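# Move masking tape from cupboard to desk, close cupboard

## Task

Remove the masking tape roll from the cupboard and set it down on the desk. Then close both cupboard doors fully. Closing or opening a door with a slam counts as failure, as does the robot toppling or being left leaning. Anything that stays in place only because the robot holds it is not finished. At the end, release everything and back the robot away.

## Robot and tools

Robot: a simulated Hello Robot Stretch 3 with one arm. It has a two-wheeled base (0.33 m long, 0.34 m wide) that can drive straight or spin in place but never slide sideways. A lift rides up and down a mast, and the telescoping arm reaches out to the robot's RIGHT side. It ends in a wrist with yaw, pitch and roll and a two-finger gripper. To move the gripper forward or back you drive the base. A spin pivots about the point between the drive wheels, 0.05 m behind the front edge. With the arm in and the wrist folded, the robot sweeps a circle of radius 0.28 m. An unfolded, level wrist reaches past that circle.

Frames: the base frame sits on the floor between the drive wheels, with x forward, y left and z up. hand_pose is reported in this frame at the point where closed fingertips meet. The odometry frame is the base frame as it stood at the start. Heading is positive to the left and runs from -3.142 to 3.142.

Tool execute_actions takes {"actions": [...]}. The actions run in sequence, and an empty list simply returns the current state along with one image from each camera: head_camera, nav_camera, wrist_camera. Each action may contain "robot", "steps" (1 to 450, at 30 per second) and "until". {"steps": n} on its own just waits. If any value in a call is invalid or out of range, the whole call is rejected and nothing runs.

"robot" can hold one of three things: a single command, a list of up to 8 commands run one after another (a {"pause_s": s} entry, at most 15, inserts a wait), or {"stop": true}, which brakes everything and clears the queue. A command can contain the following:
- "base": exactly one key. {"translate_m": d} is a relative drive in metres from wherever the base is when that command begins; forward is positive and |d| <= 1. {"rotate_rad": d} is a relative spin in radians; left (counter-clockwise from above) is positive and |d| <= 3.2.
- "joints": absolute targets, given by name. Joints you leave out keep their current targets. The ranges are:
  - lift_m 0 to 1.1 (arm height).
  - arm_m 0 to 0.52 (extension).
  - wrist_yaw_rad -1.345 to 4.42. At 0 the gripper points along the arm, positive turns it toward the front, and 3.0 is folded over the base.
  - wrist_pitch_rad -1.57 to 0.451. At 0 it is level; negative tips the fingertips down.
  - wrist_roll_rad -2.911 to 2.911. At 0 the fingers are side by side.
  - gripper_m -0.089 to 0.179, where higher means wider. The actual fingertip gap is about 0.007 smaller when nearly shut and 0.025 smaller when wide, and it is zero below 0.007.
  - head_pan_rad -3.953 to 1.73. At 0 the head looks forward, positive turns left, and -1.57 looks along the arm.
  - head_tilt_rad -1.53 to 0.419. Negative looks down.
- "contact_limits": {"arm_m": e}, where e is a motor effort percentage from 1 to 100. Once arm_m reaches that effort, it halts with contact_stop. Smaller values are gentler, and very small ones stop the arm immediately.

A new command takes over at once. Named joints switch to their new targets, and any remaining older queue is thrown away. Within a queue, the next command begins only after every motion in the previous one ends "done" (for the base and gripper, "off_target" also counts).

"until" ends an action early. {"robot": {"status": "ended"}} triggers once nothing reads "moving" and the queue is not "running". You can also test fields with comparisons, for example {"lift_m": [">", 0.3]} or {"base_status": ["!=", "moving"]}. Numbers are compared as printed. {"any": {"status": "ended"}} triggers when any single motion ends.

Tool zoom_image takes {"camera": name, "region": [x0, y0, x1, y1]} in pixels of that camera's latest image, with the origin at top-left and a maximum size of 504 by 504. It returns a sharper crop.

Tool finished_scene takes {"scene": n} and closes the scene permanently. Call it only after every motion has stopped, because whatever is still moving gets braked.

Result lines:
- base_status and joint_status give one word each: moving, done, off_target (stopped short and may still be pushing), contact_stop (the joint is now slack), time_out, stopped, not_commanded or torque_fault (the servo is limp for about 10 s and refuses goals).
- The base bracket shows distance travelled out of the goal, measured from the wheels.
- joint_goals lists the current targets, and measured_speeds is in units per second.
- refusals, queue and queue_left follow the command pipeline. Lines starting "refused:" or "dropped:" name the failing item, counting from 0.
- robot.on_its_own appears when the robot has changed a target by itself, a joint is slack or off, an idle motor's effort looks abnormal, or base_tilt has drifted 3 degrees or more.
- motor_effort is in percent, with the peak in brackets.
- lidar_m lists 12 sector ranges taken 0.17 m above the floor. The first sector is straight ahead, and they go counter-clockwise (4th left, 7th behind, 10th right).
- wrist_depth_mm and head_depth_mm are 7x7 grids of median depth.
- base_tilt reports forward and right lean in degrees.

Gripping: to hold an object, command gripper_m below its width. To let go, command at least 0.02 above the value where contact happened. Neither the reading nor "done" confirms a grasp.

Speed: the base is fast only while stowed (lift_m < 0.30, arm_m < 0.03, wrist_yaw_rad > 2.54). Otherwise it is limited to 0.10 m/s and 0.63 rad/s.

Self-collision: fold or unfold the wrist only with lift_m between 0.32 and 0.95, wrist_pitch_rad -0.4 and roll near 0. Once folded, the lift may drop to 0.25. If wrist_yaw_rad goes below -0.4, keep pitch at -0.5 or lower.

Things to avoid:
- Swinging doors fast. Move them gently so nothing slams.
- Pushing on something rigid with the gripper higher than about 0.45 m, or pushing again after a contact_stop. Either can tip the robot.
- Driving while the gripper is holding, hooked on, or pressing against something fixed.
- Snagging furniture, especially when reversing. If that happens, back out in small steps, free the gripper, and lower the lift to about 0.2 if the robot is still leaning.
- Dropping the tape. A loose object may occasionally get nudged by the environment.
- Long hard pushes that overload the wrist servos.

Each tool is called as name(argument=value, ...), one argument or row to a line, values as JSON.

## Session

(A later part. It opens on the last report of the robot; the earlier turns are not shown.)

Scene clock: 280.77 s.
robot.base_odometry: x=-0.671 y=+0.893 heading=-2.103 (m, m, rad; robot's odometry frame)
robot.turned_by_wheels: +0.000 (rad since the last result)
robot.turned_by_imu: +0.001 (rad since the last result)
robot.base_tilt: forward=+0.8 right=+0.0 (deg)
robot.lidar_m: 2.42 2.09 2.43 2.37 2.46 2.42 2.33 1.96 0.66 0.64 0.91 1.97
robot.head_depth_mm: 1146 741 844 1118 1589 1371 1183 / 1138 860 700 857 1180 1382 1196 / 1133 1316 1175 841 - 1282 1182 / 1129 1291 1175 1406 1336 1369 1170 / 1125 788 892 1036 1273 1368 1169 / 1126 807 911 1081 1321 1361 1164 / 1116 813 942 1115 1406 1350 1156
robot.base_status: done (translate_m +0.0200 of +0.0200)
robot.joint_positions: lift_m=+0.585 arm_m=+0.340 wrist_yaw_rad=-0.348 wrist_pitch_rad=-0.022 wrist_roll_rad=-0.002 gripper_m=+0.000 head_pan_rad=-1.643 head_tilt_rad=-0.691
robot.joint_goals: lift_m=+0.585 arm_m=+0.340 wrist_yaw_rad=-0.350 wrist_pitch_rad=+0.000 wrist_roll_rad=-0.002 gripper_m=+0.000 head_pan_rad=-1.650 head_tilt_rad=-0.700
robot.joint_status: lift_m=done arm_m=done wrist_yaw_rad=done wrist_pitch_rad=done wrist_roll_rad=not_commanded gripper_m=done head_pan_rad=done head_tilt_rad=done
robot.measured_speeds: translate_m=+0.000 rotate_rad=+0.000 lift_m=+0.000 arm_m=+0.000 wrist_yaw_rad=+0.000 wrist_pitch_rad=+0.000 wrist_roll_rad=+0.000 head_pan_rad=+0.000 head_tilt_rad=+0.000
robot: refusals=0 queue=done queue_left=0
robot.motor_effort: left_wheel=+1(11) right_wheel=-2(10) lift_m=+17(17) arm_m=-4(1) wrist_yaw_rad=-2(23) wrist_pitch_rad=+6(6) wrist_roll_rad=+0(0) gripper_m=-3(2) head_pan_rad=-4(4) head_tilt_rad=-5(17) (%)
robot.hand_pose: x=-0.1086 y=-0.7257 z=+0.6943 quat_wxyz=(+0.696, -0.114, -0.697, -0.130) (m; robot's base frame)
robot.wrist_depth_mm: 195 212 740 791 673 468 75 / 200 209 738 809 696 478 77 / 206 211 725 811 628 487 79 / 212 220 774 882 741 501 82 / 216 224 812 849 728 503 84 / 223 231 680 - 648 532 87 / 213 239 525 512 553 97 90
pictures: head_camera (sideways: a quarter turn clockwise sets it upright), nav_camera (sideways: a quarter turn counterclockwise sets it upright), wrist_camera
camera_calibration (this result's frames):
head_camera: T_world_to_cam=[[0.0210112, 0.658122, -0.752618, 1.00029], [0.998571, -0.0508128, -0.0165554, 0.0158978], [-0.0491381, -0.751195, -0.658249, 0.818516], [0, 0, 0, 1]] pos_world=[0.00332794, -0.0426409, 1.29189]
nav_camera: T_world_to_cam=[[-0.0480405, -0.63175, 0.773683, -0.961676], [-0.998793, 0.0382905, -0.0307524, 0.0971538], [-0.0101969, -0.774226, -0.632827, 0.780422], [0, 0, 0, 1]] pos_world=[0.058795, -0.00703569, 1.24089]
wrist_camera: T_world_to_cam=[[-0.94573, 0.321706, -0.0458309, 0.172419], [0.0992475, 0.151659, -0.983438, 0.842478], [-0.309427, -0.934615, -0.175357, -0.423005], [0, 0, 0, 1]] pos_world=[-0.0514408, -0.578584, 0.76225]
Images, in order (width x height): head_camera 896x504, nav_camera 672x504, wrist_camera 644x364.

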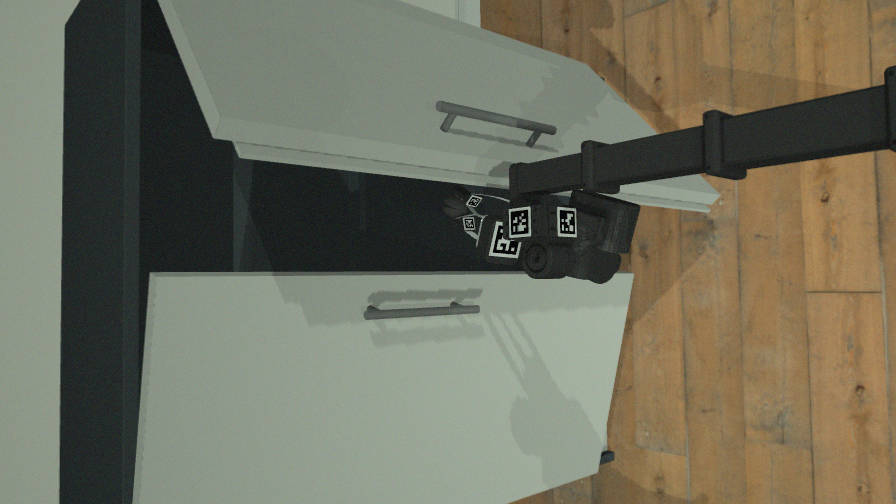

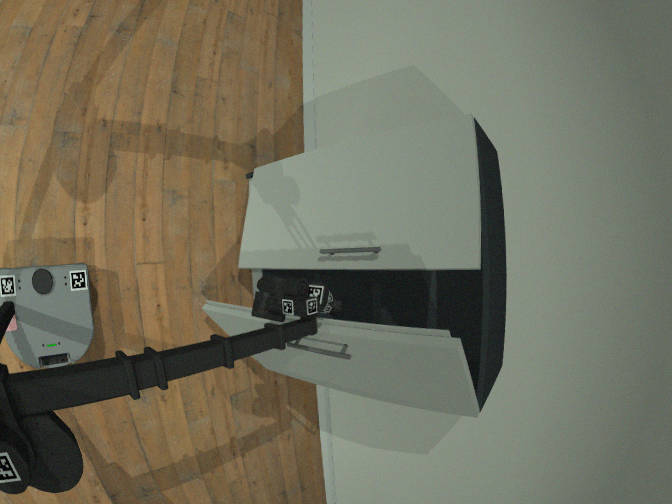

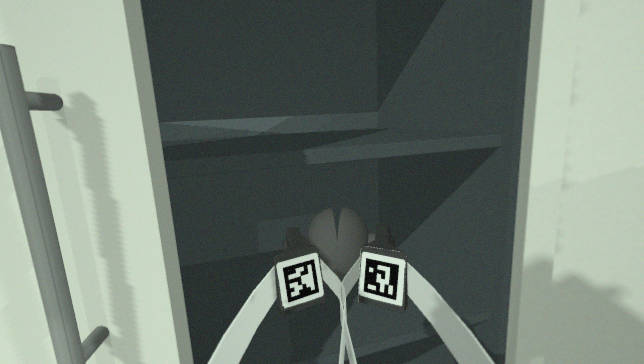

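execute_actions(
  actions=[
    {"robot":[{"joints":{"arm_m":0.27},"base":{"translate_m":-0.065}},{"joints":{"arm_m":0.22},"base":{"translate_m":-0.07}},{"joints":{"arm_m":0.19,"head_pan_rad":-1.5,"head_tilt_rad":-0.55},"base":{"translate_m":-0.16}}],"steps":450,"until":{"robot":{"status":"ended"}}},
  ],
)

Scene clock: 293.53 s.
robot.base_odometry: x=-0.522 y=+1.147 heading=-2.103 (m, m, rad; robot's odometry frame)
robot.turned_by_wheels: +0.000 (rad since the last result)
robot.turned_by_imu: +0.002 (rad since the last result)
robot.base_tilt: forward=+0.8 right=+0.1 (deg)
robot.lidar_m: 2.71 2.37 2.45 2.37 2.46 2.11 2.04 1.97 0.50 0.49 0.86 1.98
robot.head_depth_mm: 1137 1247 731 526 1682 1459 1263 / 1159 1141 1195 1091 884 722 - / 1158 1132 1382 1257 1404 1427 - / 1173 1233 1404 1251 1529 1447 1248 / 1184 1239 1401 1456 1513 1460 1253 / 1194 1228 1384 1024 1148 1317 1247 / 1209 1074 869 986 1178 1385 1231
robot.base_status: done (translate_m -0.1600 of -0.1600)
robot.joint_positions: lift_m=+0.585 arm_m=+0.190 wrist_yaw_rad=-0.348 wrist_pitch_rad=-0.022 wrist_roll_rad=-0.002 gripper_m=+0.000 head_pan_rad=-1.507 head_tilt_rad=-0.557
robot.joint_goals: lift_m=+0.585 arm_m=+0.190 wrist_yaw_rad=-0.350 wrist_pitch_rad=+0.000 wrist_roll_rad=-0.002 gripper_m=+0.000 head_pan_rad=-1.500 head_tilt_rad=-0.550
robot.joint_status: lift_m=done arm_m=done wrist_yaw_rad=done wrist_pitch_rad=done wrist_roll_rad=not_commanded gripper_m=done head_pan_rad=done head_tilt_rad=done
robot.measured_speeds: translate_m=+0.000 rotate_rad=+0.000 lift_m=+0.000 arm_m=+0.000 wrist_yaw_rad=+0.000 wrist_pitch_rad=+0.000 wrist_roll_rad=+0.000 head_pan_rad=+0.000 head_tilt_rad=+0.000
robot: refusals=0 queue=done queue_left=0
robot.motor_effort: left_wheel=+2(5) right_wheel=+0(10) lift_m=+18(17) arm_m=-4(7) wrist_yaw_rad=-2(7) wrist_pitch_rad=+6(6) wrist_roll_rad=+0(0) gripper_m=-3(3) head_pan_rad=+5(22) head_tilt_rad=+3(15) (%)
robot.hand_pose: x=-0.1086 y=-0.5757 z=+0.6943 quat_wxyz=(+0.696, -0.114, -0.697, -0.130) (m; robot's base frame)
robot.wrist_depth_mm: 737 800 855 289 133 77 57 / 756 819 866 311 137 78 60 / 777 824 875 328 141 80 61 / 798 850 924 350 145 81 64 / 828 868 933 573 139 83 65 / 734 713 690 - 130 84 69 / 545 578 898 461 174 82 71
pictures: head_camera (sideways: a quarter turn clockwise sets it upright), nav_camera (sideways: a quarter turn counterclockwise sets it upright), wrist_camera
camera_calibration (this result's frames):
head_camera: T_world_to_cam=[[-0.0615549, 0.548341, -0.833986, 1.10687], [0.996402, 0.0825332, -0.0192774, 0.0194579], [0.0582609, -0.832172, -0.551449, 0.678925], [0, 0, 0, 1]] pos_world=[0.00919035, -0.0435644, 1.29788]
nav_camera: T_world_to_cam=[[0.0310364, -0.523277, 0.851597, -1.06374], [-0.99453, -0.101184, -0.0259282, 0.0908522], [0.0997352, -0.846134, -0.523555, 0.637592], [0, 0, 0, 1]] pos_world=[0.0597794, -0.00794771, 1.24205]
wrist_camera: T_world_to_cam=[[-0.945719, 0.321737, -0.0458296, 0.124173], [0.099229, 0.151588, -0.98345, 0.819714], [-0.309466, -0.934615, -0.175285, -0.282864], [0, 0, 0, 1]] pos_world=[-0.0514433, -0.428579, 0.762257]
Images, in order (width x height): head_camera 896x504, nav_camera 672x504, wrist_camera 644x364.

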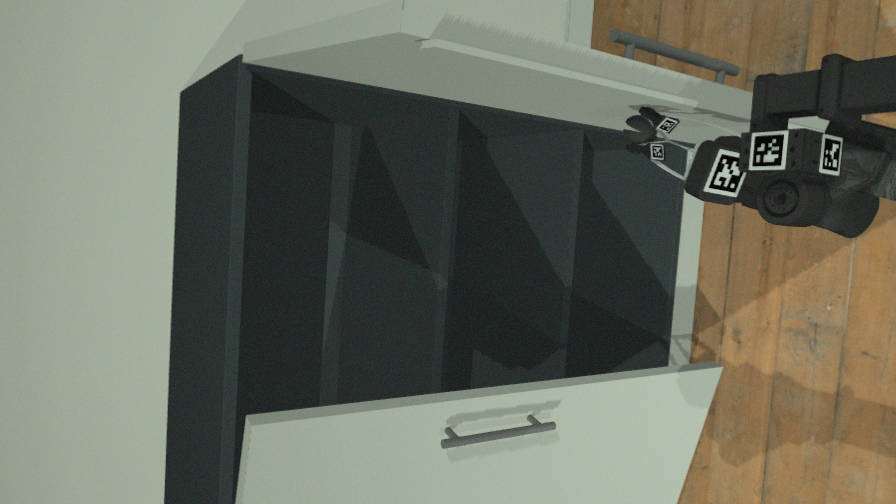

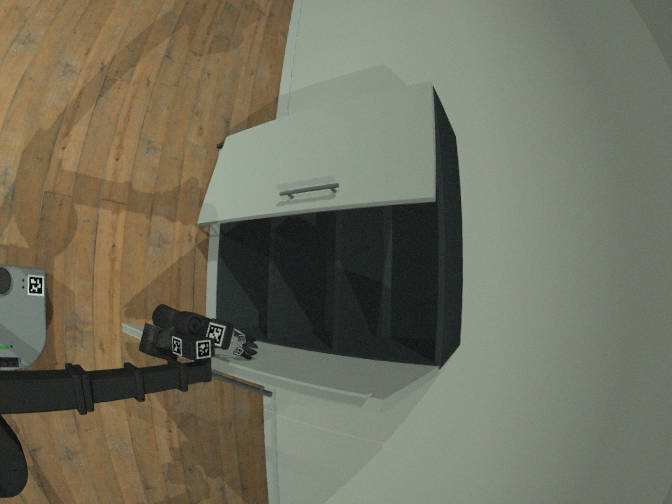

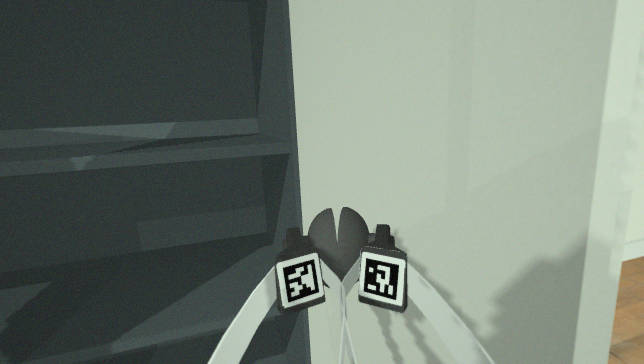

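execute_actions(
  actions=[
    {"robot":[{"joints":{"wrist_yaw_rad":0.5,"head_pan_rad":-1.4,"head_tilt_rad":-0.6},"base":{"translate_m":0.12}},{"joints":{"arm_m":0.52},"contact_limits":{"arm_m":12}},{"base":{"translate_m":0.06}}],"steps":450,"until":{"robot":{"status":"ended"}}},
  ],
)

Scene clock: 321.67 s.
robot.base_odometry: x=-0.613 y=+0.992 heading=-2.103 (m, m, rad; robot's odometry frame)
robot.turned_by_wheels: +0.000 (rad since the last result)
robot.turned_by_imu: +0.001 (rad since the last result)
robot.base_tilt: forward=+0.8 right=+0.0 (deg)
robot.lidar_m: 2.54 2.21 2.41 2.37 2.45 2.30 2.21 1.97 0.56 0.81 0.86 1.98
robot.head_depth_mm: 1125 1065 1322 1192 1349 1376 1136 / 1150 1183 1348 1186 1530 1416 1229 / 1168 1170 1373 1179 1521 1432 1228 / 1190 931 838 952 1145 1348 1223 / 1213 924 894 1028 1208 1375 1212 / 1232 919 959 1108 1327 1440 1212 / 1270 956 1039 1786 1747 1445 1212
robot.base_status: done (translate_m +0.0600 of +0.0600)
robot.joint_positions: lift_m=+0.585 arm_m=+0.517 wrist_yaw_rad=+0.498 wrist_pitch_rad=-0.022 wrist_roll_rad=-0.002 gripper_m=+0.000 head_pan_rad=-1.407 head_tilt_rad=-0.593
robot.joint_goals: lift_m=+0.585 arm_m=+0.520 wrist_yaw_rad=+0.500 wrist_pitch_rad=+0.000 wrist_roll_rad=-0.002 gripper_m=+0.000 head_pan_rad=-1.400 head_tilt_rad=-0.600
robot.joint_status: lift_m=done arm_m=done wrist_yaw_rad=done wrist_pitch_rad=done wrist_roll_rad=not_commanded gripper_m=done head_pan_rad=done head_tilt_rad=done
robot.measured_speeds: translate_m=+0.000 rotate_rad=+0.000 lift_m=+0.000 arm_m=+0.000 wrist_yaw_rad=+0.000 wrist_pitch_rad=+0.000 wrist_roll_rad=+0.000 head_pan_rad=+0.000 head_tilt_rad=+0.000
robot: refusals=0 queue=done queue_left=0
robot.motor_effort: left_wheel=+1(13) right_wheel=+0(7) lift_m=+17(17) arm_m=+4(6) wrist_yaw_rad=+2(13) wrist_pitch_rad=+6(6) wrist_roll_rad=+0(0) gripper_m=-3(4) head_pan_rad=+4(18) head_tilt_rad=-3(4) (%)
robot.contact_limits: arm_m 12 (drawing in: default 21, maximum 34; extending or still: default 28, maximum 46)
robot.hand_pose: x=+0.1006 y=-0.8867 z=+0.6943 quat_wxyz=(+0.688, +0.182, -0.682, +0.167) (m; robot's base frame)
robot.wrist_depth_mm: 167 85 657 682 596 520 462 / 135 87 664 707 607 533 471 / 274 90 413 691 594 524 460 / 315 94 103 287 239 206 183 / 404 106 105 809 646 579 512 / - 120 105 - 633 591 521 / - 139 106 510 502 488 481
pictures: head_camera (sideways: a quarter turn clockwise sets it upright), nav_camera (sideways: a quarter turn counterclockwise sets it upright), wrist_camera
camera_calibration (this result's frames):
head_camera: T_world_to_cam=[[-0.120876, 0.568514, -0.813745, 1.08084], [0.983047, 0.182411, -0.018585, 0.0186371], [0.13787, -0.802196, -0.580925, 0.716788], [0, 0, 0, 1]] pos_world=[0.0135025, -0.0428673, 1.29627]
nav_camera: T_world_to_cam=[[0.0881096, -0.547265, 0.832309, -1.03893], [-0.979585, -0.199174, -0.0272614, 0.0924956], [0.180693, -0.812915, -0.553642, 0.676243], [0, 0, 0, 1]] pos_world=[0.0599548, -0.000421657, 1.24163]
wrist_camera: T_world_to_cam=[[-0.868123, -0.49423, -0.0458273, -0.309236], [-0.0475508, 0.174716, -0.98347, 0.881413], [0.494067, -0.851593, -0.175176, -0.516077], [0, 0, 0, 1]] pos_world=[0.0284333, -0.746318, 0.762268]
Images, in order (width x height): head_camera 896x504, nav_camera 672x504, wrist_camera 644x364.

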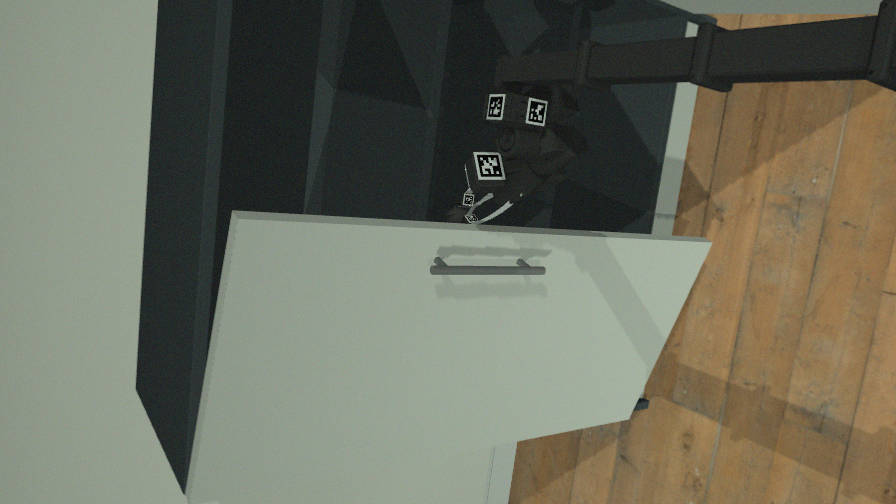

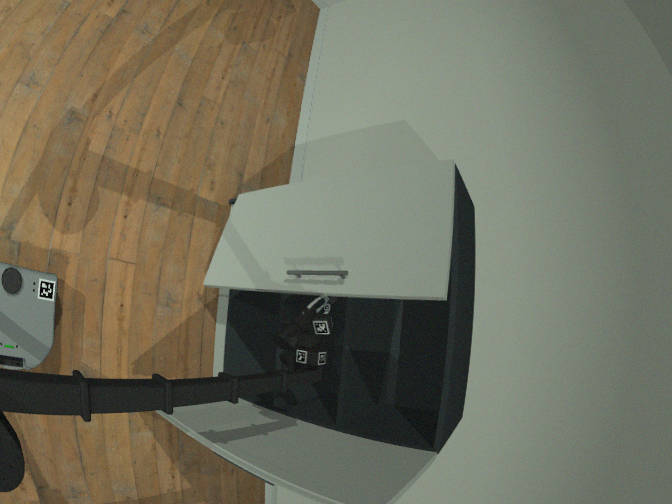

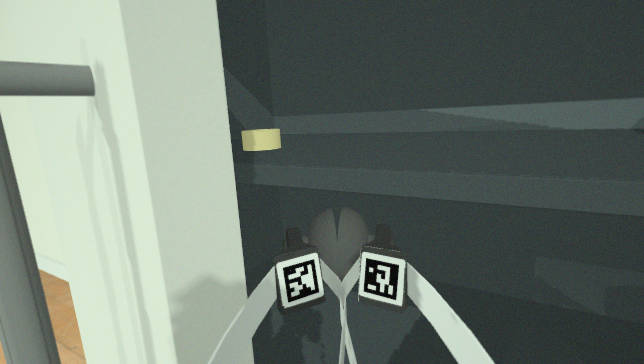

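execute_actions(
  actions=[
    {"robot":[{"joints":{"wrist_yaw_rad":0.6}},{"joints":{"wrist_yaw_rad":0.7}},{"joints":{"wrist_yaw_rad":0.8}},{"joints":{"arm_m":0.43},"base":{"translate_m":0.02}},{"joints":{"arm_m":0.34},"base":{"translate_m":0.075}},{"joints":{"arm_m":0.28,"head_pan_rad":-1.5},"base":{"translate_m":0.22}}],"steps":450,"until":{"robot":{"status":"ended"}}},
  ],
)

Scene clock: 341.93 s.
robot.base_odometry: x=-0.773 y=+0.721 heading=-2.103 (m, m, rad; robot's odometry frame)
robot.turned_by_wheels: +0.000 (rad since the last result)
robot.turned_by_imu: +0.001 (rad since the last result)
robot.base_tilt: forward=+0.7 right=+0.0 (deg)
robot.lidar_m: 2.22 1.91 2.43 2.35 2.46 2.62 2.53 0.77 0.90 0.80 0.52 1.97
robot.head_depth_mm: 1145 1192 1348 1398 1485 1425 1250 / 1154 1182 1360 1384 1480 - 1226 / 1168 1180 1368 1386 1519 1344 1226 / 1184 1150 1373 1438 1556 1373 1218 / 1183 1022 1022 1113 1234 1289 1168 / 1206 1321 643 607 701 1339 1197 / 1207 1350 1509 1747 1768 1434 1215
robot.base_status: done (translate_m +0.2200 of +0.2200)
robot.joint_positions: lift_m=+0.585 arm_m=+0.280 wrist_yaw_rad=+0.798 wrist_pitch_rad=-0.022 wrist_roll_rad=-0.002 gripper_m=+0.000 head_pan_rad=-1.493 head_tilt_rad=-0.593
robot.joint_goals: lift_m=+0.585 arm_m=+0.280 wrist_yaw_rad=+0.800 wrist_pitch_rad=+0.000 wrist_roll_rad=-0.002 gripper_m=+0.000 head_pan_rad=-1.500 head_tilt_rad=-0.600
robot.joint_status: lift_m=done arm_m=done wrist_yaw_rad=done wrist_pitch_rad=done wrist_roll_rad=not_commanded gripper_m=done head_pan_rad=done head_tilt_rad=done
robot.measured_speeds: translate_m=+0.000 rotate_rad=+0.000 lift_m=+0.000 arm_m=+0.000 wrist_yaw_rad=+0.000 wrist_pitch_rad=+0.000 wrist_roll_rad=+0.000 head_pan_rad=+0.000 head_tilt_rad=+0.000
robot: refusals=0 queue=done queue_left=0
robot.motor_effort: left_wheel=+1(15) right_wheel=-1(13) lift_m=+17(17) arm_m=-4(1) wrist_yaw_rad=+2(22) wrist_pitch_rad=+6(6) wrist_roll_rad=+0(0) gripper_m=-3(4) head_pan_rad=-4(18) head_tilt_rad=-3(3) (%)
robot.hand_pose: x=+0.1616 y=-0.6039 z=+0.6944 quat_wxyz=(+0.655, +0.282, -0.648, +0.268) (m; robot's base frame)
robot.wrist_depth_mm: 104 118 143 183 256 401 623 / 106 119 146 187 263 415 642 / 107 121 149 192 273 428 478 / 109 123 151 197 282 463 697 / 110 125 155 184 307 482 713 / 114 127 152 - 344 517 619 / 116 129 154 210 295 499 479
pictures: head_camera (sideways: a quarter turn clockwise sets it upright), nav_camera (sideways: a quarter turn counterclockwise sets it upright), wrist_camera
camera_calibration (this result's frames):
head_camera: T_world_to_cam=[[-0.0716993, 0.576832, -0.81371, 1.08049], [0.995065, 0.0974697, -0.0185838, 0.0185623], [0.0685924, -0.811027, -0.580974, 0.717273], [0, 0, 0, 1]] pos_world=[0.00980046, -0.0433437, 1.29627]
nav_camera: T_world_to_cam=[[0.0408755, -0.552853, 0.832276, -1.0386], [-0.993053, -0.114465, -0.0272636, 0.0925805], [0.110339, -0.82538, -0.553691, 0.676736], [0, 0, 0, 1]] pos_world=[0.0597202, -0.00503318, 1.24163]
wrist_camera: T_world_to_cam=[[-0.683032, -0.728949, -0.0458263, -0.288169], [-0.0970863, 0.152798, -0.983477, 0.829693], [0.723907, -0.667298, -0.175137, -0.231287], [0, 0, 0, 1]] pos_world=[0.0511532, -0.491174, 0.762271]
Images, in order (width x height): head_camera 896x504, nav_camera 672x504, wrist_camera 644x364.

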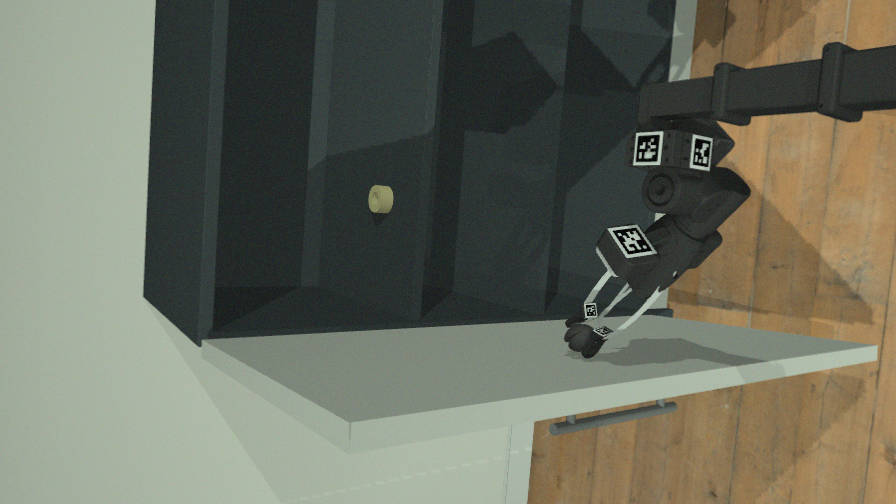

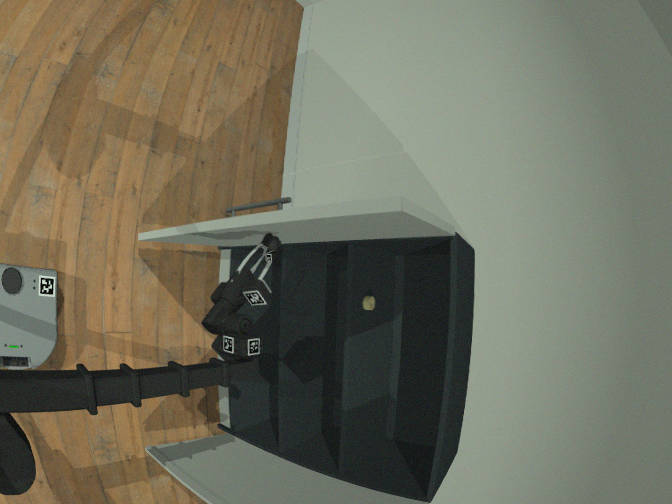

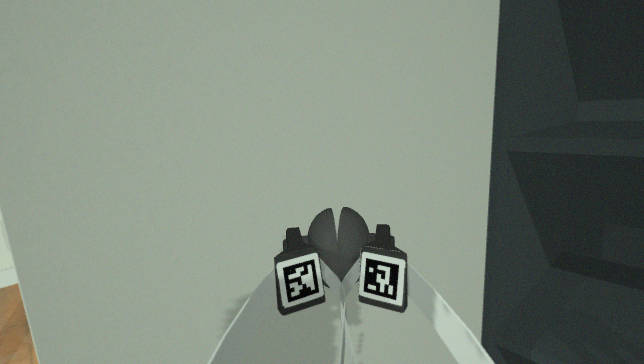

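zoom_image(
  camera="head_camera",
  region=[300, 130, 480, 270],
)

Region (300, 130, 480, 270) of head_camera's 896x504 image, scaled by 2.800, with more detail than that image has.

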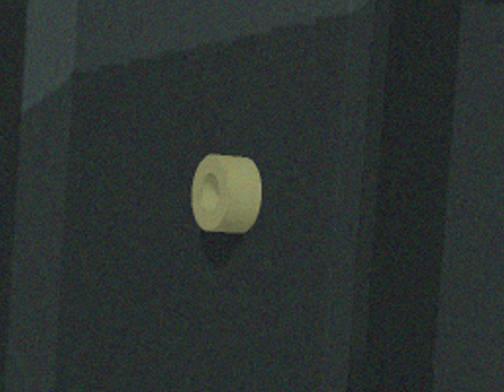

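execute_actions(
  actions=[
    {"robot":{"joints":{"wrist_yaw_rad":0.0,"arm_m":0.0,"lift_m":0.74,"wrist_pitch_rad":-0.3,"gripper_m":0.11,"head_pan_rad":-1.57}},"steps":450,"until":{"robot":{"arm_m":["<",0.12]}}},
    {"robot":[{"base":{"rotate_rad":-1.47}},{"base":{"translate_m":0.21}},{"base":{"rotate_rad":1.47}},{"joints":{"arm_m":0.36}}],"steps":450,"until":{"robot":{"status":"ended"}}},
  ],
)

Scene clock: 389.27 s.
robot.base_odometry: x=-0.964 y=+0.808 heading=-2.103 (m, m, rad; robot's odometry frame)
robot.turned_by_wheels: +0.000 (rad since the last result)
robot.turned_by_imu: +0.002 (rad since the last result)
robot.base_tilt: forward=+0.8 right=+0.0 (deg)
robot.lidar_m: 2.20 1.98 2.65 2.56 2.67 2.63 2.55 0.69 0.97 0.77 0.32 1.68
robot.head_depth_mm: 982 960 1196 1048 1208 1361 - / 981 947 1199 1085 - 1322 1226 / 988 942 1201 1125 1130 1326 1225 / 990 931 1206 1070 1164 1343 1224 / 994 918 1185 1059 1159 1319 1226 / 995 1076 738 774 770 765 761 / 1000 1108 582 476 476 474 540
robot.base_status: done (rotate_rad +1.4699 of +1.4700)
robot.joint_positions: lift_m=+0.740 arm_m=+0.360 wrist_yaw_rad=+0.001 wrist_pitch_rad=-0.315 wrist_roll_rad=-0.002 gripper_m=+0.110 head_pan_rad=-1.563 head_tilt_rad=-0.593
robot.joint_goals: lift_m=+0.740 arm_m=+0.360 wrist_yaw_rad=+0.000 wrist_pitch_rad=-0.300 wrist_roll_rad=-0.002 gripper_m=+0.110 head_pan_rad=-1.570 head_tilt_rad=-0.600
robot.joint_status: lift_m=done arm_m=done wrist_yaw_rad=done wrist_pitch_rad=done wrist_roll_rad=not_commanded gripper_m=done head_pan_rad=done head_tilt_rad=done
robot.measured_speeds: translate_m=+0.000 rotate_rad=+0.000 lift_m=+0.000 arm_m=+0.000 wrist_yaw_rad=+0.000 wrist_pitch_rad=+0.000 wrist_roll_rad=+0.000 head_pan_rad=+0.000 head_tilt_rad=+0.000
robot: refusals=0 queue=done queue_left=0
robot.motor_effort: left_wheel=-2(10) right_wheel=+1(3) lift_m=+27(29) arm_m=+4(3) wrist_yaw_rad=+0(4) wrist_pitch_rad=+4(5) wrist_roll_rad=+0(0) gripper_m=+0(83) head_pan_rad=-4(16) head_tilt_rad=-3(3) (%)
robot.hand_pose: x=-0.0213 y=-0.7407 z=+0.7762 quat_wxyz=(+0.699, +0.112, -0.697, -0.111) (m; robot's base frame)
robot.wrist_depth_mm: 253 352 504 506 502 498 507 / 253 352 540 542 548 540 537 / 248 350 517 500 480 458 436 / 246 332 364 319 340 334 324 / 247 287 291 273 266 270 254 / 227 233 225 222 220 - 216 / 232 358 508 517 511 507 494
pictures: head_camera (sideways: a quarter turn clockwise sets it upright), nav_camera (sideways: a quarter turn counterclockwise sets it upright), wrist_camera
camera_calibration (this result's frames):
head_camera: T_world_to_cam=[[-0.0310265, 0.580507, -0.813664, 1.08018], [0.999453, 0.0273722, -0.0185823, 0.0185335], [0.0114846, -0.813795, -0.581039, 0.717706], [0, 0, 0, 1]] pos_world=[0.00674838, -0.0434961, 1.29627]
nav_camera: T_world_to_cam=[[0.00196213, -0.554425, 0.832231, -1.03831], [-0.998639, -0.0444633, -0.0272666, 0.0926184], [0.052121, -0.831045, -0.553757, 0.677178], [0, 0, 0, 1]] pos_world=[0.0592345, -0.00878034, 1.24163]
wrist_camera: T_world_to_cam=[[-0.998749, -0.00646531, -0.0495838, 0.0222584], [0.0412801, 0.452996, -0.890557, 1.06649], [0.028219, -0.891489, -0.452162, -0.141719], [0, 0, 0, 1]] pos_world=[-0.0177952, -0.609313, 0.886796]
Images, in order (width x height): head_camera 896x504, nav_camera 672x504, wrist_camera 644x364.

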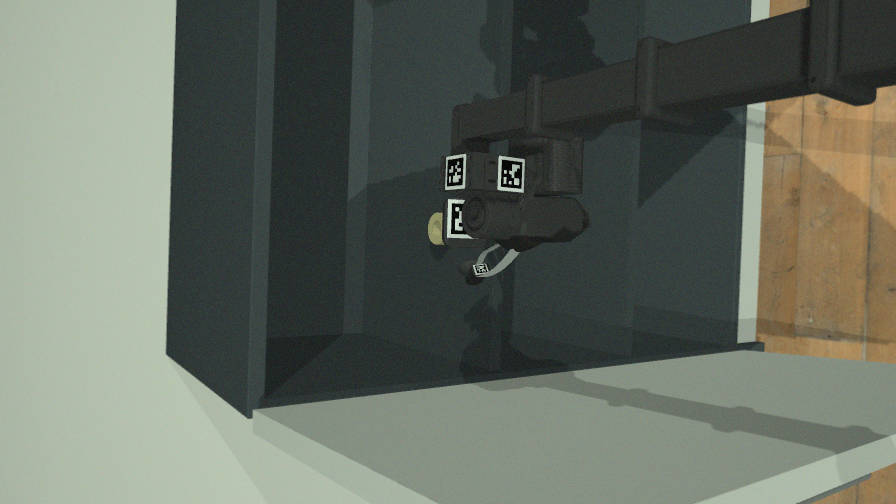

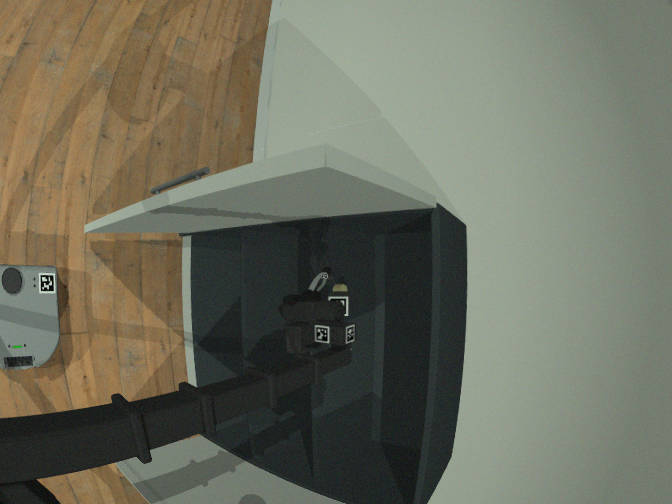

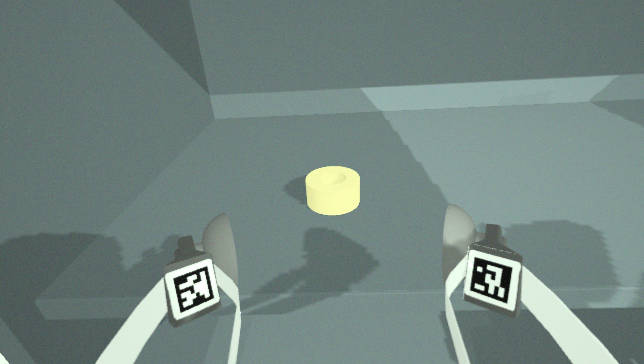

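execute_actions(
  actions=[
    {"robot":[{"joints":{"arm_m":0.502,"lift_m":0.722}},{"joints":{"lift_m":0.712}}],"steps":450,"until":{"robot":{"status":"ended"}}},
  ],
)

Scene clock: 404.53 s.
robot.base_odometry: x=-0.964 y=+0.808 heading=-2.103 (m, m, rad; robot's odometry frame)
robot.turned_by_wheels: +0.000 (rad since the last result)
robot.turned_by_imu: +0.001 (rad since the last result)
robot.base_tilt: forward=+0.8 right=+0.0 (deg)
robot.lidar_m: 2.20 1.98 2.65 2.56 2.67 2.64 2.55 0.68 0.97 0.77 0.32 1.68
robot.head_depth_mm: 981 955 1193 1038 1213 1345 - / 987 948 1195 1083 - 1324 1218 / 986 940 1205 - 1205 1335 1227 / 991 931 1212 1023 1205 1348 1226 / 989 918 1186 1056 1158 1313 1229 / 997 1068 739 774 770 768 760 / 1003 1109 583 477 475 473 538
robot.base_status: done (rotate_rad +1.4699 of +1.4700)
robot.joint_positions: lift_m=+0.712 arm_m=+0.502 wrist_yaw_rad=+0.001 wrist_pitch_rad=-0.315 wrist_roll_rad=-0.002 gripper_m=+0.110 head_pan_rad=-1.563 head_tilt_rad=-0.593
robot.joint_goals: lift_m=+0.712 arm_m=+0.502 wrist_yaw_rad=+0.000 wrist_pitch_rad=-0.300 wrist_roll_rad=-0.002 gripper_m=+0.110 head_pan_rad=-1.570 head_tilt_rad=-0.600
robot.joint_status: lift_m=done arm_m=done wrist_yaw_rad=done wrist_pitch_rad=done wrist_roll_rad=not_commanded gripper_m=done head_pan_rad=done head_tilt_rad=done
robot.measured_speeds: translate_m=+0.000 rotate_rad=+0.000 lift_m=+0.000 arm_m=+0.000 wrist_yaw_rad=+0.000 wrist_pitch_rad=+0.000 wrist_roll_rad=+0.000 head_pan_rad=+0.000 head_tilt_rad=+0.000
robot: refusals=0 queue=done queue_left=0
robot.motor_effort: left_wheel=-2(2) right_wheel=+2(1) lift_m=+17(25) arm_m=+4(3) wrist_yaw_rad=-1(1) wrist_pitch_rad=+4(4) wrist_roll_rad=+0(0) gripper_m=+1(0) head_pan_rad=-4(5) head_tilt_rad=-3(3) (%)
robot.hand_pose: x=-0.0213 y=-0.8827 z=+0.7487 quat_wxyz=(+0.699, +0.112, -0.697, -0.111) (m; robot's base frame)
robot.wrist_depth_mm: 253 357 378 372 372 373 367 / 251 351 404 403 402 396 398 / 249 348 418 410 398 381 368 / 245 302 303 291 282 278 268 / 231 238 239 223 221 224 211 / 195 194 187 155 175 - 174 / 164 160 159 152 153 151 149
pictures: head_camera (sideways: a quarter turn clockwise sets it upright), nav_camera (sideways: a quarter turn counterclockwise sets it upright), wrist_camera
camera_calibration (this result's frames):
head_camera: T_world_to_cam=[[-0.0310261, 0.580508, -0.813663, 1.08018], [0.999453, 0.0273715, -0.0185823, 0.0185334], [0.011484, -0.813794, -0.581039, 0.717707], [0, 0, 0, 1]] pos_world=[0.00674835, -0.0434961, 1.29627]
nav_camera: T_world_to_cam=[[0.00196174, -0.554426, 0.832231, -1.03831], [-0.998639, -0.0444625, -0.0272666, 0.0926185], [0.0521204, -0.831045, -0.553758, 0.677179], [0, 0, 0, 1]] pos_world=[0.0592345, -0.00878032, 1.24163]
wrist_camera: T_world_to_cam=[[-0.998749, -0.00645129, -0.0495843, 0.0199897], [0.0412844, 0.453075, -0.890516, 1.10641], [0.0282104, -0.891449, -0.452241, -0.280623], [0, 0, 0, 1]] pos_world=[-0.0177962, -0.751317, 0.859356]
Images, in order (width x height): head_camera 896x504, nav_camera 672x504, wrist_camera 644x364.

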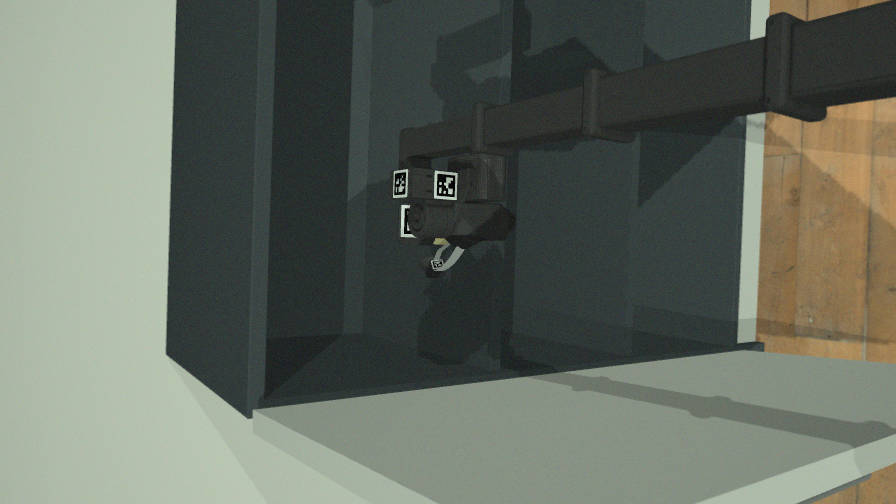

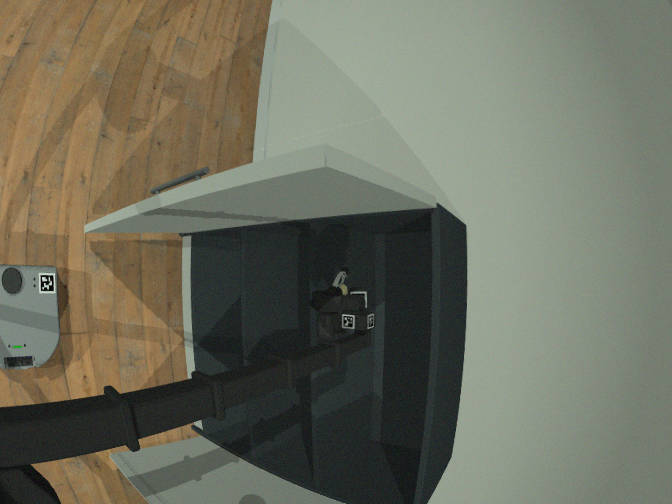

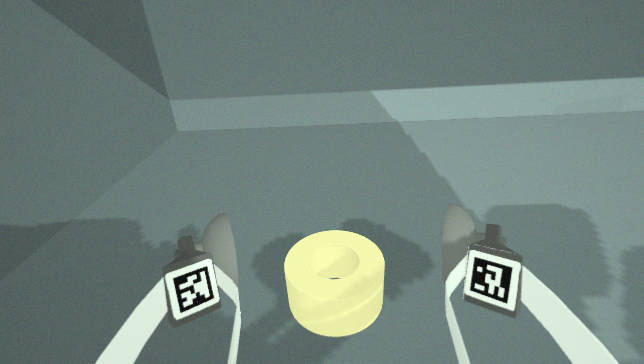

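execute_actions(
  actions=[
    {"robot":{"joints":{"lift_m":0.704,"arm_m":0.498}},"steps":450,"until":{"robot":{"status":"ended"}}},
    {"robot":{"joints":{"gripper_m":0.01}},"steps":450,"until":{"robot":{"status":"ended"}}},
    {"robot":{"joints":{"lift_m":0.735}},"steps":450,"until":{"robot":{"status":"ended"}}},
  ],
)

Scene clock: 413.97 s.
robot.base_odometry: x=-0.964 y=+0.808 heading=-2.103 (m, m, rad; robot's odometry frame)
robot.turned_by_wheels: +0.000 (rad since the last result)
robot.turned_by_imu: +0.001 (rad since the last result)
robot.base_tilt: forward=+0.8 right=+0.1 (deg)
robot.lidar_m: 2.20 1.98 2.65 2.56 2.67 2.64 2.55 0.69 0.98 0.77 0.32 1.68
robot.head_depth_mm: 981 961 1193 1041 1211 1355 - / 981 944 1192 1082 - 1322 1204 / 985 937 1207 - 1197 1335 1229 / 987 927 1209 1028 1213 1343 1213 / 993 919 1184 1061 1163 1306 1220 / 992 1068 737 772 769 765 760 / 996 1106 583 476 475 473 537
robot.base_status: done (rotate_rad +1.4699 of +1.4700)
robot.joint_positions: lift_m=+0.735 arm_m=+0.498 wrist_yaw_rad=+0.001 wrist_pitch_rad=-0.316 wrist_roll_rad=-0.002 gripper_m=+0.011 head_pan_rad=-1.563 head_tilt_rad=-0.593
robot.joint_goals: lift_m=+0.735 arm_m=+0.498 wrist_yaw_rad=+0.000 wrist_pitch_rad=-0.300 wrist_roll_rad=-0.002 gripper_m=+0.010 head_pan_rad=-1.570 head_tilt_rad=-0.600
robot.joint_status: lift_m=done arm_m=done wrist_yaw_rad=done wrist_pitch_rad=done wrist_roll_rad=not_commanded gripper_m=done head_pan_rad=done head_tilt_rad=done
robot.measured_speeds: translate_m=+0.000 rotate_rad=+0.000 lift_m=+0.000 arm_m=+0.000 wrist_yaw_rad=+0.000 wrist_pitch_rad=+0.000 wrist_roll_rad=+0.000 head_pan_rad=+0.000 head_tilt_rad=+0.000
robot: refusals=0 queue=done queue_left=0
robot.motor_effort: left_wheel=-2(2) right_wheel=+1(0) lift_m=+27(28) arm_m=-4(4) wrist_yaw_rad=+0(1) wrist_pitch_rad=+5(5) wrist_roll_rad=+0(0) gripper_m=-18(89) head_pan_rad=-4(4) head_tilt_rad=-4(3) (%)
robot.hand_pose: x=-0.0213 y=-0.8794 z=+0.7708 quat_wxyz=(+0.699, +0.112, -0.697, -0.111) (m; robot's base frame)
robot.wrist_depth_mm: 252 360 376 379 377 374 375 / 253 355 409 405 407 402 400 / 248 350 437 430 431 421 415 / 248 324 345 337 328 320 313 / 245 275 276 179 266 250 245 / 223 222 222 150 176 207 203 / 190 188 182 177 177 176 173
pictures: head_camera (sideways: a quarter turn clockwise sets it upright), nav_camera (sideways: a quarter turn counterclockwise sets it upright), wrist_camera
camera_calibration (this result's frames):
head_camera: T_world_to_cam=[[-0.0310261, 0.580508, -0.813663, 1.08018], [0.999453, 0.0273715, -0.0185823, 0.0185334], [0.011484, -0.813794, -0.581039, 0.717707], [0, 0, 0, 1]] pos_world=[0.00674835, -0.0434961, 1.29627]
nav_camera: T_world_to_cam=[[0.00196174, -0.554426, 0.832231, -1.03831], [-0.998639, -0.0444625, -0.0272666, 0.0926185], [0.0521204, -0.831045, -0.553758, 0.677179], [0, 0, 0, 1]] pos_world=[0.0592345, -0.00878033, 1.24163]
wrist_camera: T_world_to_cam=[[-0.998749, -0.00637848, -0.0495925, 0.0211761], [0.041283, 0.454389, -0.889846, 1.12519], [0.0282101, -0.890781, -0.453557, -0.266057], [0, 0, 0, 1]] pos_world=[-0.0177961, -0.748136, 0.881624]
Images, in order (width x height): head_camera 896x504, nav_camera 672x504, wrist_camera 644x364.

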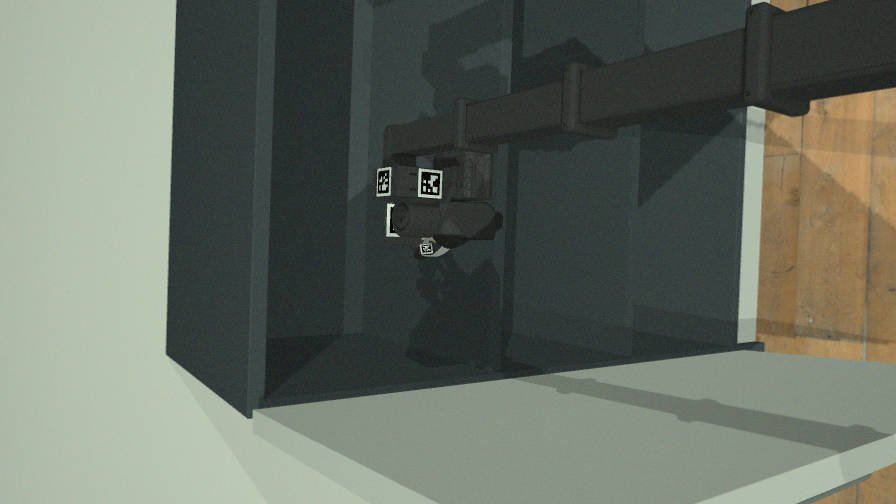

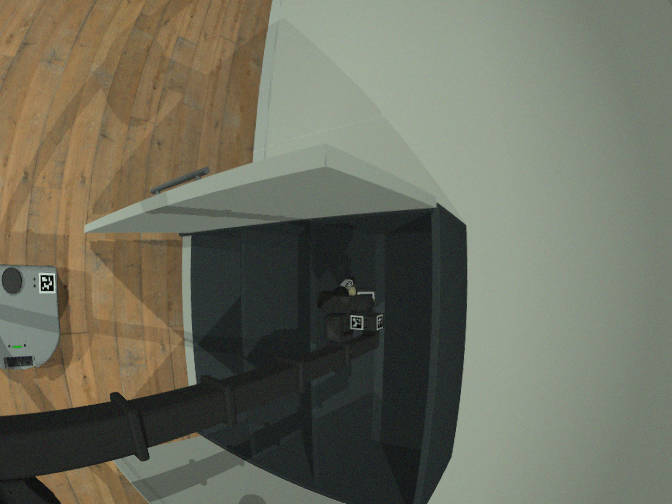

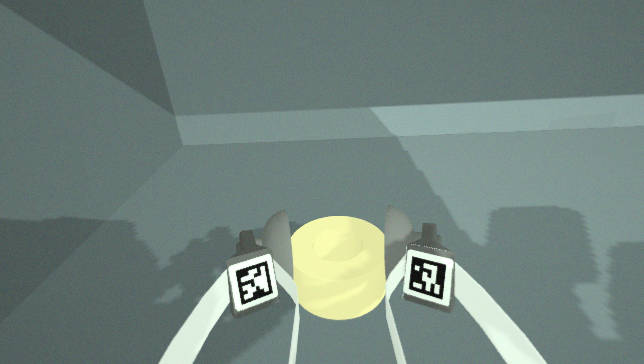

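execute_actions(
  actions=[
    {"robot":[{"joints":{"arm_m":0.0,"gripper_m":0.0},"base":{"translate_m":-0.12}},{"joints":{"wrist_pitch_rad":-0.4,"wrist_yaw_rad":3.0,"lift_m":0.5,"head_pan_rad":-2.2,"head_tilt_rad":-1.0},"base":{"translate_m":-0.2}},{"joints":{"lift_m":0.26},"base":{"translate_m":-0.1}}],"steps":450,"until":{"robot":{"status":"ended"}}},
  ],
)

Scene clock: 449.53 s.
robot.base_odometry: x=-0.751 y=+1.170 heading=-2.103 (m, m, rad; robot's odometry frame)
robot.turned_by_wheels: +0.000 (rad since the last result)
robot.turned_by_imu: +0.003 (rad since the last result)
robot.base_tilt: forward=+0.8 right=-0.1 (deg)
robot.lidar_m: 2.62 2.36 2.64 2.57 2.68 2.21 2.13 1.68 0.34 1.04 0.86 0.65
robot.head_depth_mm: 1725 2016 1774 1540 1363 1217 1137 / 1584 1921 1757 1525 1351 1214 - / 1437 380 1650 1511 1358 1233 - / 417 434 537 695 1050 1260 - / 462 575 769 1147 1356 1233 1076 / 619 822 1127 1406 1354 1222 1104 / 822 903 1177 1354 1334 1215 1102
robot.base_status: done (translate_m -0.1000 of -0.1000)
robot.joint_positions: lift_m=+0.260 arm_m=+0.000 wrist_yaw_rad=+2.998 wrist_pitch_rad=-0.416 wrist_roll_rad=-0.002 gripper_m=+0.007 head_pan_rad=-2.193 head_tilt_rad=-0.988
robot.joint_goals: lift_m=+0.260 arm_m=+0.000 wrist_yaw_rad=+3.000 wrist_pitch_rad=-0.400 wrist_roll_rad=-0.002 gripper_m=+0.006 head_pan_rad=-2.200 head_tilt_rad=-1.000
robot.joint_status: lift_m=done arm_m=done wrist_yaw_rad=done wrist_pitch_rad=done wrist_roll_rad=not_commanded gripper_m=done head_pan_rad=done head_tilt_rad=done
robot.measured_speeds: translate_m=+0.000 rotate_rad=+0.000 lift_m=+0.000 arm_m=+0.000 wrist_yaw_rad=+0.000 wrist_pitch_rad=+0.000 wrist_roll_rad=+0.000 head_pan_rad=+0.000 head_tilt_rad=+0.000
robot: refusals=0 queue=done queue_left=0
robot.on_its_own: gripper_m is held at +0.006, not at your +0.000, by its stall guard, which is not easing now
robot.motor_effort: left_wheel=-2(8) right_wheel=+2(4) lift_m=+17(28) arm_m=-4(2) wrist_yaw_rad=+2(3) wrist_pitch_rad=+5(7) wrist_roll_rad=+0(0) gripper_m=-20(66) head_pan_rad=-4(48) head_tilt_rad=-3(23) (%)
robot.hand_pose: x=+0.0109 y=+0.0770 z=+0.2733 quat_wxyz=(+0.196, +0.700, +0.097, +0.680) (m; robot's base frame)
robot.wrist_depth_mm: - - - - - - - / - - - - - - - / - 985 921 933 891 862 816 / 770 730 702 698 676 653 640 / 595 594 - 179 569 541 534 / 503 509 - 149 299 463 454 / 437 - - - 403 397 392
pictures: head_camera (sideways: a quarter turn clockwise sets it upright), nav_camera (sideways: a quarter turn counterclockwise sets it upright), wrist_camera
camera_calibration (this result's frames):
head_camera: T_world_to_cam=[[0.473209, 0.705419, -0.52769, 0.704453], [0.827089, -0.56199, -0.00957614, 0.00785259], [-0.303312, -0.431915, -0.849383, 1.06861], [0, 0, 0, 1]] pos_world=[-0.0157265, -0.0309738, 1.27947]
nav_camera: T_world_to_cam=[[-0.486675, -0.674671, 0.554947, -0.673974], [-0.825453, 0.563099, -0.0393215, 0.107239], [-0.285961, -0.47722, -0.830956, 1.03976], [0, 0, 0, 1]] pos_world=[0.0578458, -0.0189015, 1.24223]
wrist_camera: T_world_to_cam=[[0.988546, -0.142438, -0.0498798, 0.023665], [-0.118666, -0.529393, -0.840036, 0.310451], [0.093247, 0.836334, -0.540232, 0.249359], [0, 0, 0, 1]] pos_world=[-0.00980599, -0.0408252, 0.396682]
Images, in order (width x height): head_camera 896x504, nav_camera 672x504, wrist_camera 644x364.

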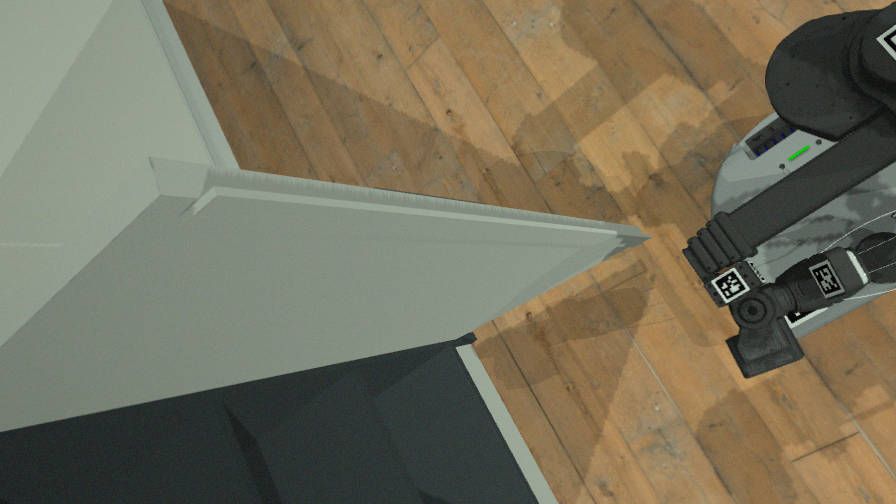

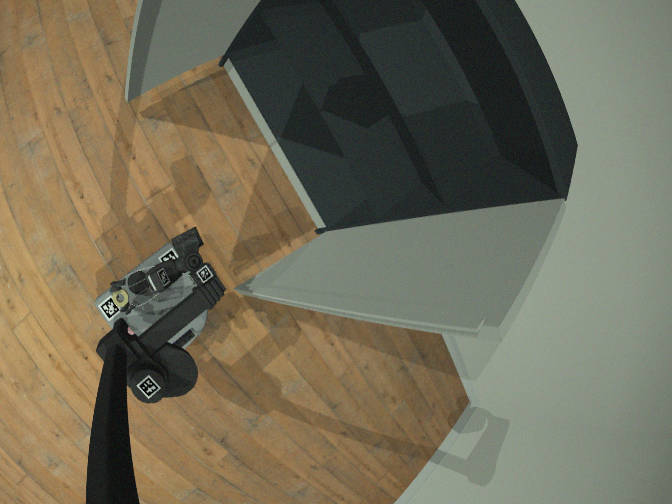

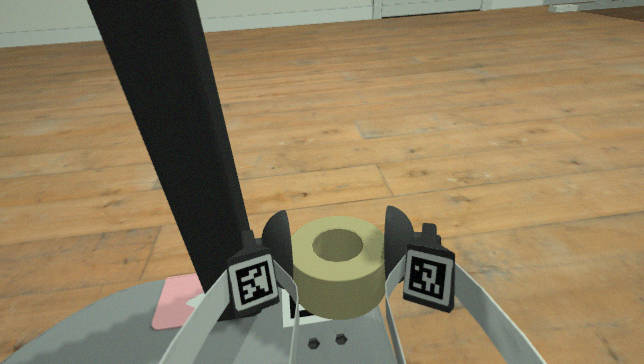

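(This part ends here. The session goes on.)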